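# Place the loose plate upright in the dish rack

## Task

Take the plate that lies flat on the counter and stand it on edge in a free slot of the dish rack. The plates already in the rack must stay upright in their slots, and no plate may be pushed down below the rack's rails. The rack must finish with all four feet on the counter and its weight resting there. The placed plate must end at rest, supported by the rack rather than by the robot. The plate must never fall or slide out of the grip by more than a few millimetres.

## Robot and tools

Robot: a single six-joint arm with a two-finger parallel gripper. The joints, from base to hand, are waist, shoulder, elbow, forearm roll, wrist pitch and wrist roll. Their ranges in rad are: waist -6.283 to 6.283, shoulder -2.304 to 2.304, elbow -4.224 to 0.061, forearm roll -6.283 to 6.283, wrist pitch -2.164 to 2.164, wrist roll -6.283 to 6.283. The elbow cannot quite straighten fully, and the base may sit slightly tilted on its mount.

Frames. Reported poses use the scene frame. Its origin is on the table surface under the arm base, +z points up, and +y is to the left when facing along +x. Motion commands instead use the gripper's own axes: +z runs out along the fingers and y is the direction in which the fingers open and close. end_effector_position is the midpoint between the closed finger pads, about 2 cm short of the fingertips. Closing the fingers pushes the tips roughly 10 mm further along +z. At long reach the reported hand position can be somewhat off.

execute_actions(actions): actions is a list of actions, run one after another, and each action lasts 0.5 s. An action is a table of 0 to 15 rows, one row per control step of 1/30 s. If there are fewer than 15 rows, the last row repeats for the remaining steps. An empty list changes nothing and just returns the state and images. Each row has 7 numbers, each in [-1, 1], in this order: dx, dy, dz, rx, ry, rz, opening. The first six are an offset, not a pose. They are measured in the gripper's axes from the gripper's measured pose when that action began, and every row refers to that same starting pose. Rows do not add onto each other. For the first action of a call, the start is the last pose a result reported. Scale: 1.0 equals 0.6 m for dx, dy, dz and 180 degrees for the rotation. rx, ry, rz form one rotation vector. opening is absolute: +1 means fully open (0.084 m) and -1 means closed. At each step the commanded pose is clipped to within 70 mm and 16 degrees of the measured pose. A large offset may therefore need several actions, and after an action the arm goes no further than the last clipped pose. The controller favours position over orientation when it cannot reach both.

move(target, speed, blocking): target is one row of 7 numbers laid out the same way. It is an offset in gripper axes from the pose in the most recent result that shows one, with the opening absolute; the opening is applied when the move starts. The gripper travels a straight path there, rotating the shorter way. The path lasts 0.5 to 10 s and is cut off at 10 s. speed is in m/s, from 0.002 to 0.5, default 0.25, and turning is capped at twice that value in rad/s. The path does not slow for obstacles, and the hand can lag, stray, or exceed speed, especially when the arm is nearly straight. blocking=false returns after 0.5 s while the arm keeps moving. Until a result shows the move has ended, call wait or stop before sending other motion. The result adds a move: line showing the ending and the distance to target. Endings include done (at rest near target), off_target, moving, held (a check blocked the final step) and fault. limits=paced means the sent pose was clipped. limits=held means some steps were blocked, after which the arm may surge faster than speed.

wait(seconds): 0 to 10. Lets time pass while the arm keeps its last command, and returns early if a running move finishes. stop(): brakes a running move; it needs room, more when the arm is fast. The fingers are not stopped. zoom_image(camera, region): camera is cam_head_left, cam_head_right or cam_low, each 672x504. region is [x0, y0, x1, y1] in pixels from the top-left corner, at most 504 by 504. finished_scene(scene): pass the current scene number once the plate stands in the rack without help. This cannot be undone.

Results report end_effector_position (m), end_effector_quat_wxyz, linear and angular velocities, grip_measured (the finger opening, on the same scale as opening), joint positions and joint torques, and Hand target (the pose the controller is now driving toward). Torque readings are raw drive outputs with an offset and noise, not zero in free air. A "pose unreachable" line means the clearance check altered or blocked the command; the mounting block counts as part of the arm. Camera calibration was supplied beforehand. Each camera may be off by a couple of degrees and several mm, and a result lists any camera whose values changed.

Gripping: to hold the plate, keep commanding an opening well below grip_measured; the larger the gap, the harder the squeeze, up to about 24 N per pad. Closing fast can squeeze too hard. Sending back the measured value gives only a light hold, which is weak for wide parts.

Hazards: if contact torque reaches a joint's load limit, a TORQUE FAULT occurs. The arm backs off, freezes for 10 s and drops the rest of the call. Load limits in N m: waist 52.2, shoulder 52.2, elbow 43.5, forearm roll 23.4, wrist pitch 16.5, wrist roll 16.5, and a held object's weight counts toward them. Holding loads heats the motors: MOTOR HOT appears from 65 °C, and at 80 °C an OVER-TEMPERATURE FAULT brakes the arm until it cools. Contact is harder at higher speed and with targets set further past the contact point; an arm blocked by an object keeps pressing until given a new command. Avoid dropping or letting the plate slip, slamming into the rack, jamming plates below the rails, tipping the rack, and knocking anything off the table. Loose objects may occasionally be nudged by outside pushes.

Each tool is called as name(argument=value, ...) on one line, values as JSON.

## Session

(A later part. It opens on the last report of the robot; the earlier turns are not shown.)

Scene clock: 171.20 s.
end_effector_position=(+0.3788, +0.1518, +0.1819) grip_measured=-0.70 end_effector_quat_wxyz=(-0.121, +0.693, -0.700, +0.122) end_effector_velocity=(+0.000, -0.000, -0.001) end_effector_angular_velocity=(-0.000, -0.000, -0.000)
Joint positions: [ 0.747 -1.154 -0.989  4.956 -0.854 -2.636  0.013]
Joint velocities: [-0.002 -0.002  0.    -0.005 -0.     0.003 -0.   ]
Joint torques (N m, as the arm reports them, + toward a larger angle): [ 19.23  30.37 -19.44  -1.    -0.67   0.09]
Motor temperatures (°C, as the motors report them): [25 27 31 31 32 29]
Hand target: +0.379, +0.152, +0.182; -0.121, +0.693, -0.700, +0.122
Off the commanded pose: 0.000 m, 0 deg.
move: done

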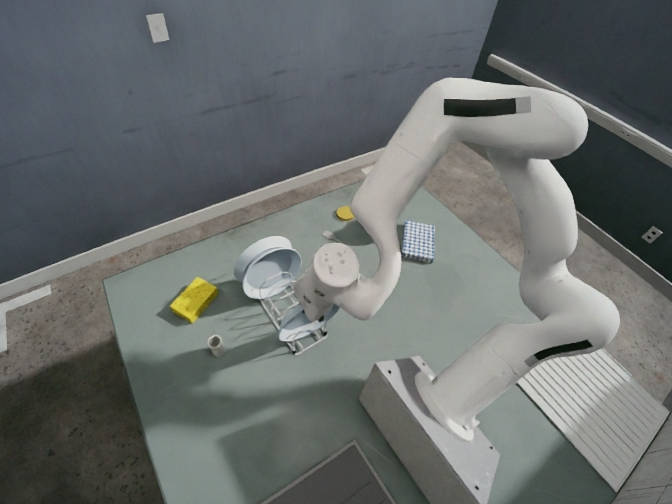

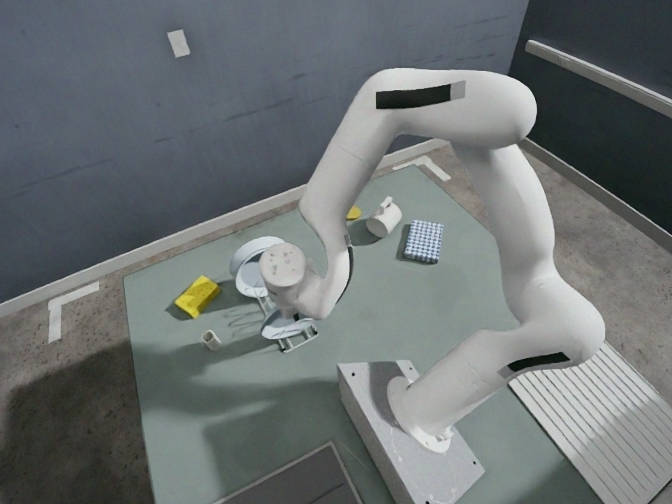

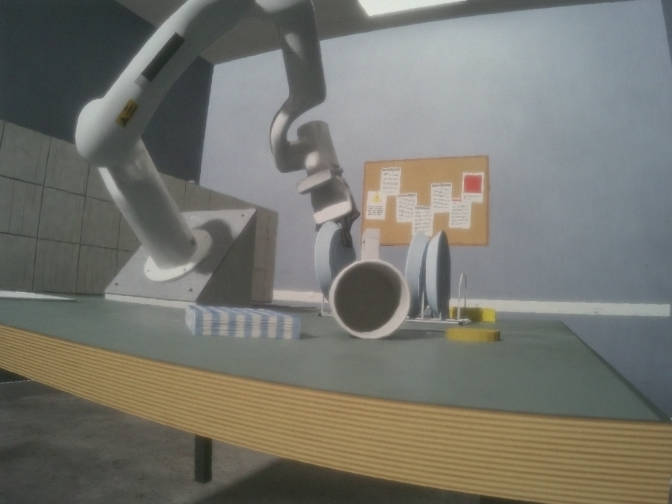

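move(target=[0,-0.017,0.027,-0.035,0,0,-1], speed=0.015)

move(target=[0,0.003,0.012,0,0,0,-1], speed=0.006)

zoom_image(camera="cam_low", region=[280, 170, 480, 330])

Scene clock: 183.07 s.
end_effector_position=(+0.3937, +0.1516, +0.1701) grip_measured=-0.69 end_effector_quat_wxyz=(-0.082, +0.698, -0.706, +0.084) end_effector_velocity=(+0.001, +0.000, -0.001) end_effector_angular_velocity=(+0.000, +0.007, +0.001)
Joint positions: [ 0.678 -1.174 -1.061  5.063 -0.833 -2.789  0.014]
Joint velocities: [-0.005 -0.002 -0.005  0.007  0.001 -0.011  0.   ]
Joint torques (N m, as the arm reports them, + toward a larger angle): [ 16.38  26.87 -18.71  -1.13  -0.82  -0.12]
Motor temperatures (°C, as the motors report them): [25 27 31 31 32 29]
Hand target: +0.394, +0.152, +0.170; -0.082, +0.698, -0.706, +0.083
Off the commanded pose: 0.000 m, 0 deg.
move: done

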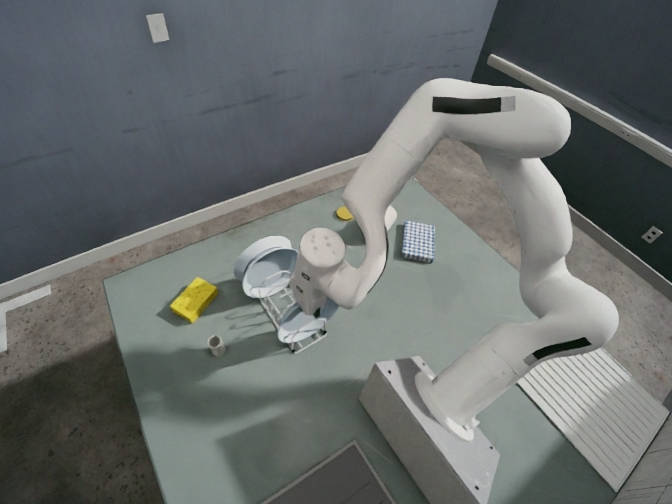

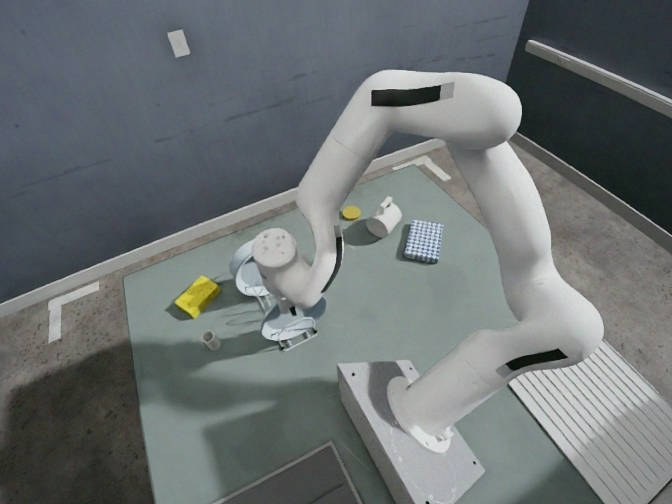

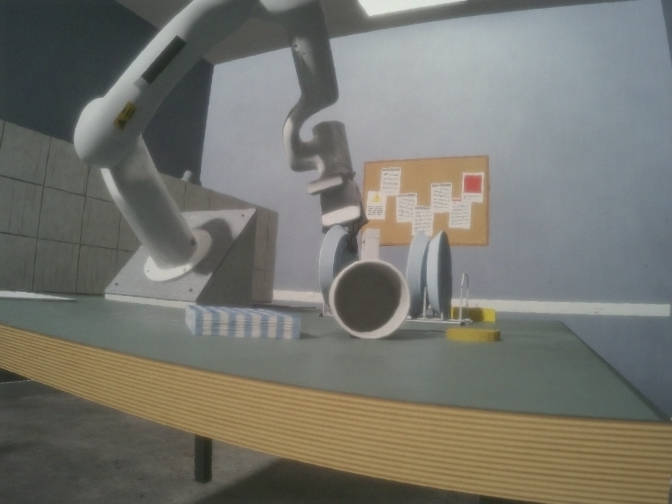

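Scene clock: 184.53 s.
end_effector_position=(+0.3936, +0.1516, +0.1628) grip_measured=-0.69 end_effector_quat_wxyz=(-0.082, +0.698, -0.706, +0.084) end_effector_velocity=(+0.000, +0.000, -0.000) end_effector_angular_velocity=(+0.002, -0.001, -0.004)
Joint positions: [ 0.669 -1.184 -1.059  5.044 -0.83  -2.773  0.014]
Joint velocities: [-0.     0.     0.    -0.003  0.     0.006  0.   ]
Joint torques (N m, as the arm reports them, + toward a larger angle): [ 17.64  28.31 -20.31  -1.87  -0.86   0.05]
Motor temperatures (°C, as the motors report them): [25 27 31 31 32 29]
Hand target: +0.394, +0.152, +0.163; -0.082, +0.698, -0.706, +0.084
Off the commanded pose: 0.000 m, 0 deg.
move: done

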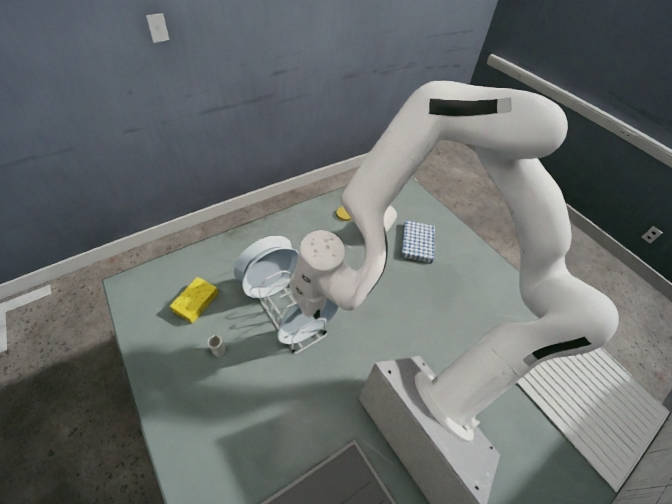

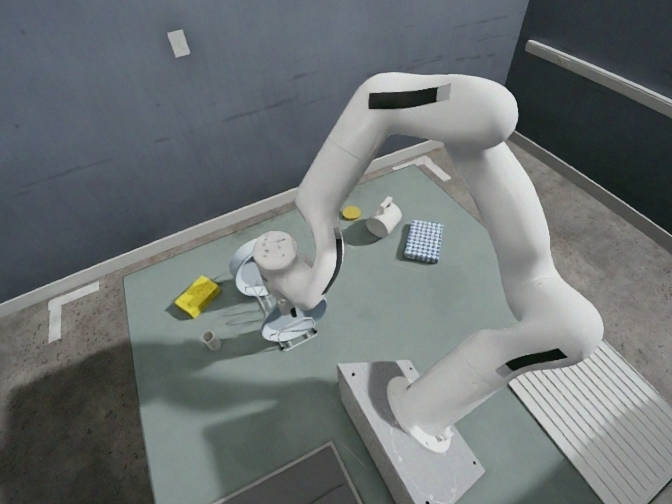

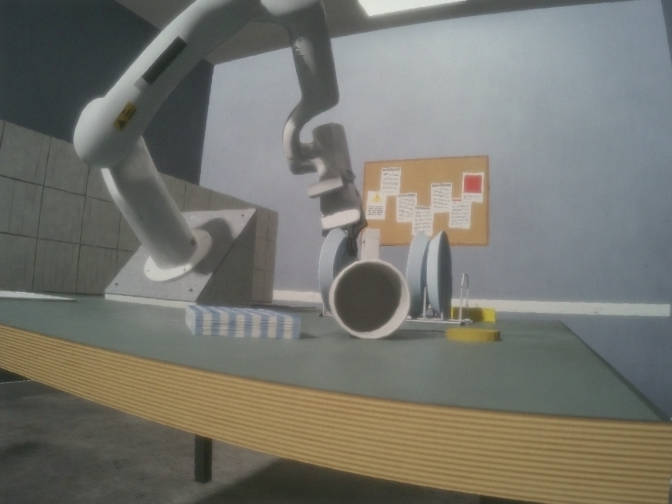

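Region (280, 170, 480, 330) of cam_low's 672x504 image, scaled by 2.520, with more detail than that image has; it fills the top 403 rows of this view, and the rest is white.

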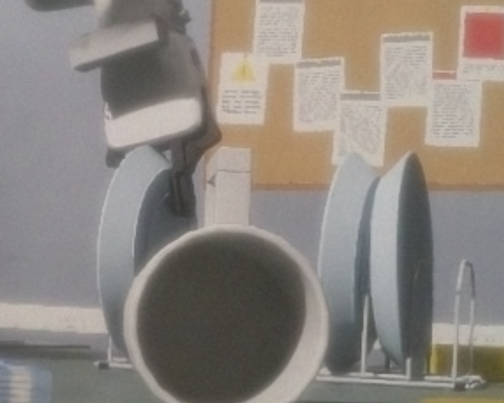

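move(target=[0,0.002,0.009,0,0,0,-1], speed=0.006)

zoom_image(camera="cam_low", region=[280, 170, 480, 330])

Scene clock: 190.73 s.
end_effector_position=(+0.3949, +0.1521, +0.1588) grip_measured=-0.67 end_effector_quat_wxyz=(-0.084, +0.698, -0.706, +0.084) end_effector_velocity=(-0.001, +0.000, -0.002) end_effector_angular_velocity=(+0.003, +0.003, -0.000)
Joint positions: [ 0.664 -1.19  -1.06   5.03  -0.829 -2.762  0.015]
Joint velocities: [-0.002 -0.003  0.001 -0.003  0.005  0.004  0.   ]
Joint torques (N m, as the arm reports them, + toward a larger angle): [ 8.65 12.27 -6.58  0.38 -0.27  0.29]
Motor temperatures (°C, as the motors report them): [25 27 31 31 32 29]
Hand target: +0.394, +0.152, +0.157; -0.082, +0.699, -0.706, +0.084
Off the commanded pose: 0.002 m, 0 deg.
move: done

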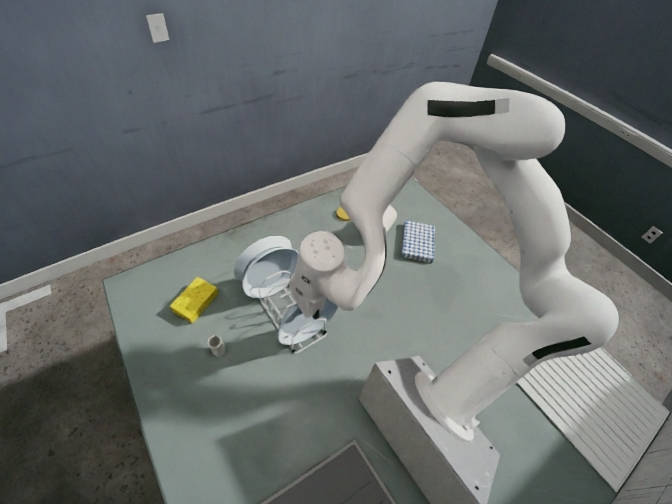

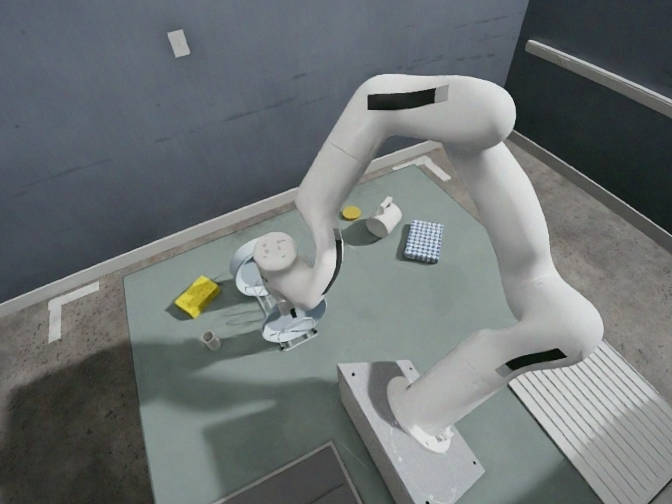

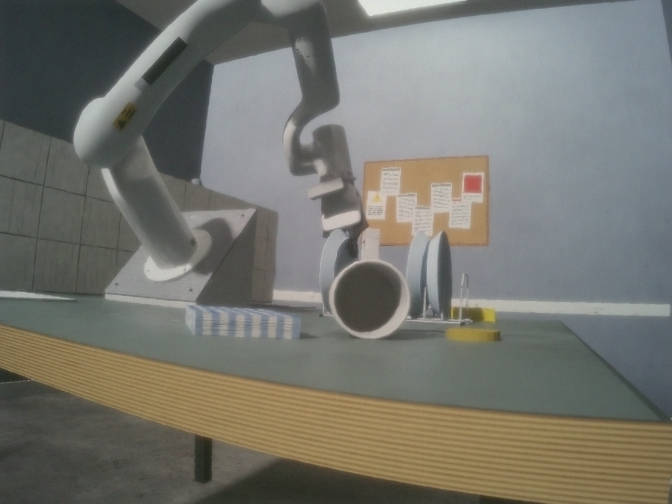

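Region (280, 170, 480, 330) of cam_low's 672x504 image, scaled by 2.520, with more detail than that image has; it fills the top 403 rows of this view, and the rest is white.

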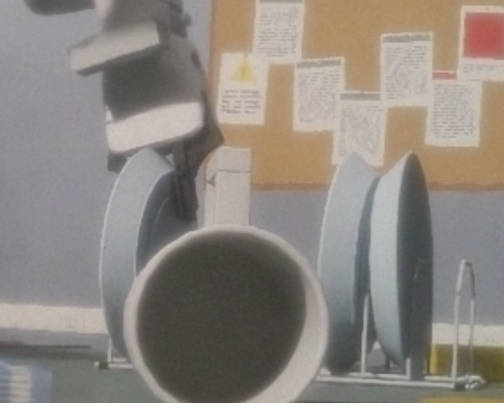

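execute_actions(actions=[[[0,0,0,0,0,0,-0.4]],[[0,0,0,0,0,0,0]],[[0,0,0,0,0,0,0.6]],[[0,0,0,0,0,0,0.6]]])

move(target=[0,0,-0.2,0,0,0,0.6], speed=0.1)

Scene clock: 201.63 s.
end_effector_position=(+0.3948, +0.1518, +0.1586) grip_measured=+0.59 end_effector_quat_wxyz=(-0.083, +0.698, -0.706, +0.084) end_effector_velocity=(+0.001, +0.000, +0.001) end_effector_angular_velocity=(+0.001, -0.002, +0.001)
Joint positions: [ 0.663 -1.19  -1.059  5.03  -0.829 -2.762  0.069]
Joint velocities: [ 0.     0.001 -0.    -0.002  0.     0.    -0.   ]
Joint torques (N m, as the arm reports them, + toward a larger angle): [ 8.76 12.52 -4.87 -0.67  0.15 -0.18]
Motor temperatures (°C, as the motors report them): [25 27 31 31 32 29]
Hand target: +0.395, +0.152, +0.159; -0.083, +0.698, -0.706, +0.084
Off the commanded pose: 0.000 m, 0 deg.

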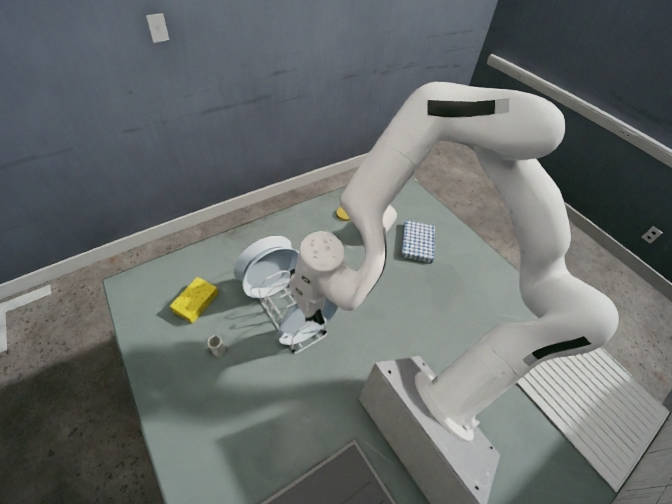

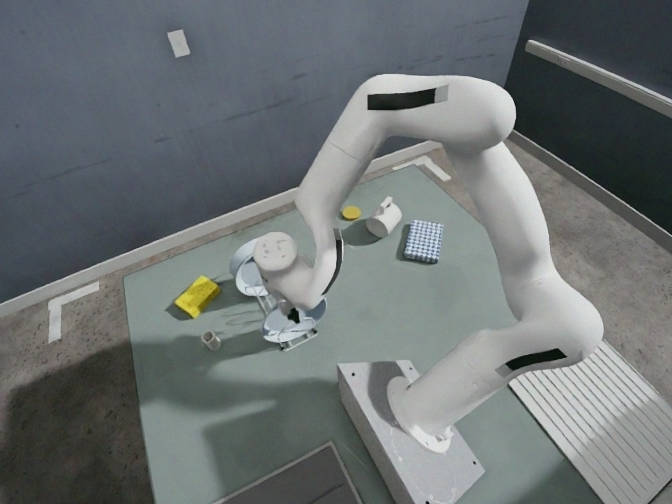

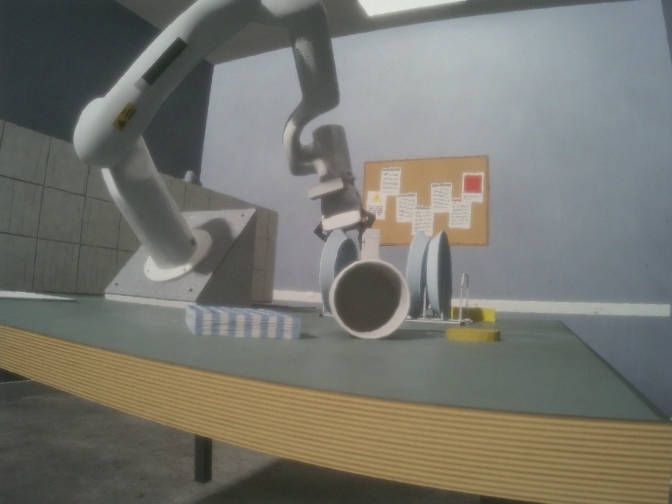

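Scene clock: 203.33 s.
end_effector_position=(+0.3669, +0.1518, +0.2747) grip_measured=+0.59 end_effector_quat_wxyz=(-0.083, +0.698, -0.706, +0.084) end_effector_velocity=(-0.000, -0.000, +0.002) end_effector_angular_velocity=(-0.001, +0.002, -0.002)
Joint positions: [ 0.831 -1.033 -1.069  5.328 -0.898 -2.961  0.069]
Joint velocities: [ 0.002  0.002 -0.001  0.007 -0.003 -0.004 -0.   ]
Joint torques (N m, as the arm reports them, + toward a larger angle): [ 19.92  25.56 -18.72  -0.38  -0.47   0.1 ]
Motor temperatures (°C, as the motors report them): [25 27 31 31 32 29]
Hand target: +0.367, +0.152, +0.275; -0.083, +0.698, -0.706, +0.084
Off the commanded pose: 0.001 m, 0 deg.
move: done

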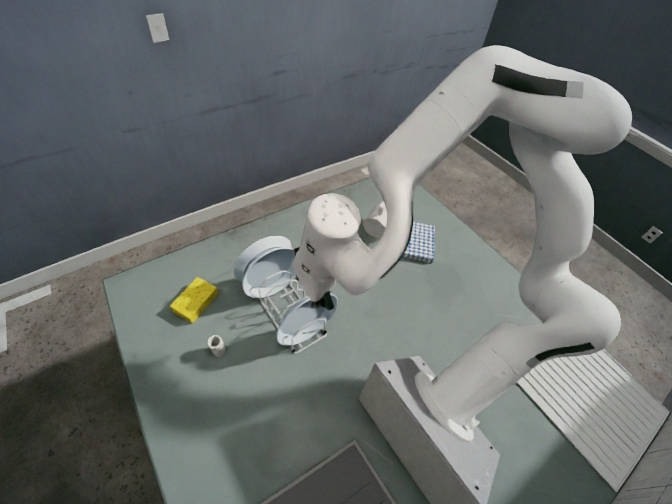

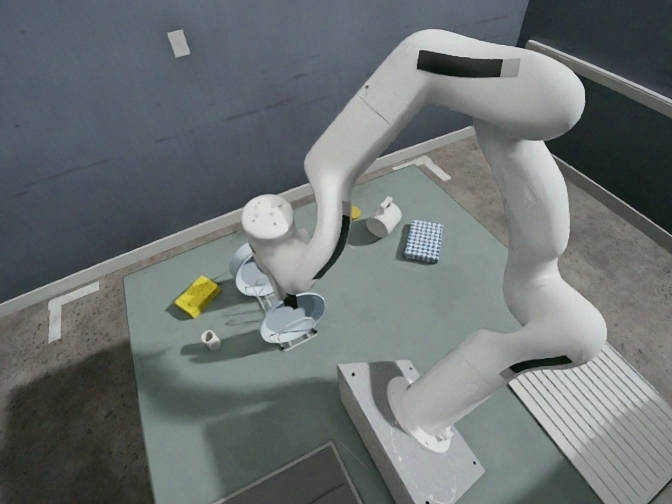

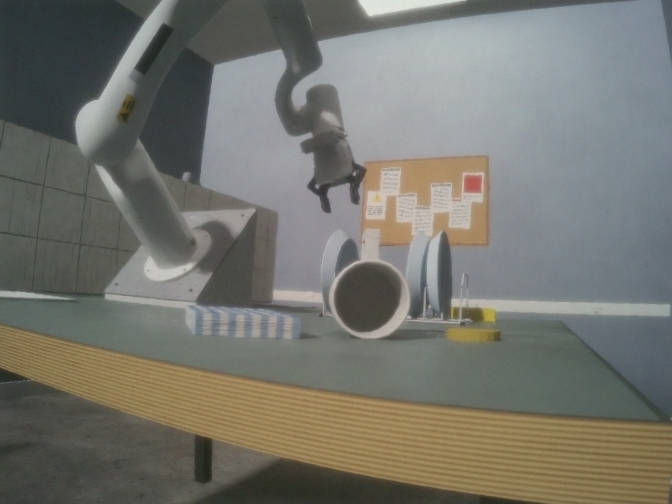

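finished_scene(scene=1)

The scene is finished: the task was done.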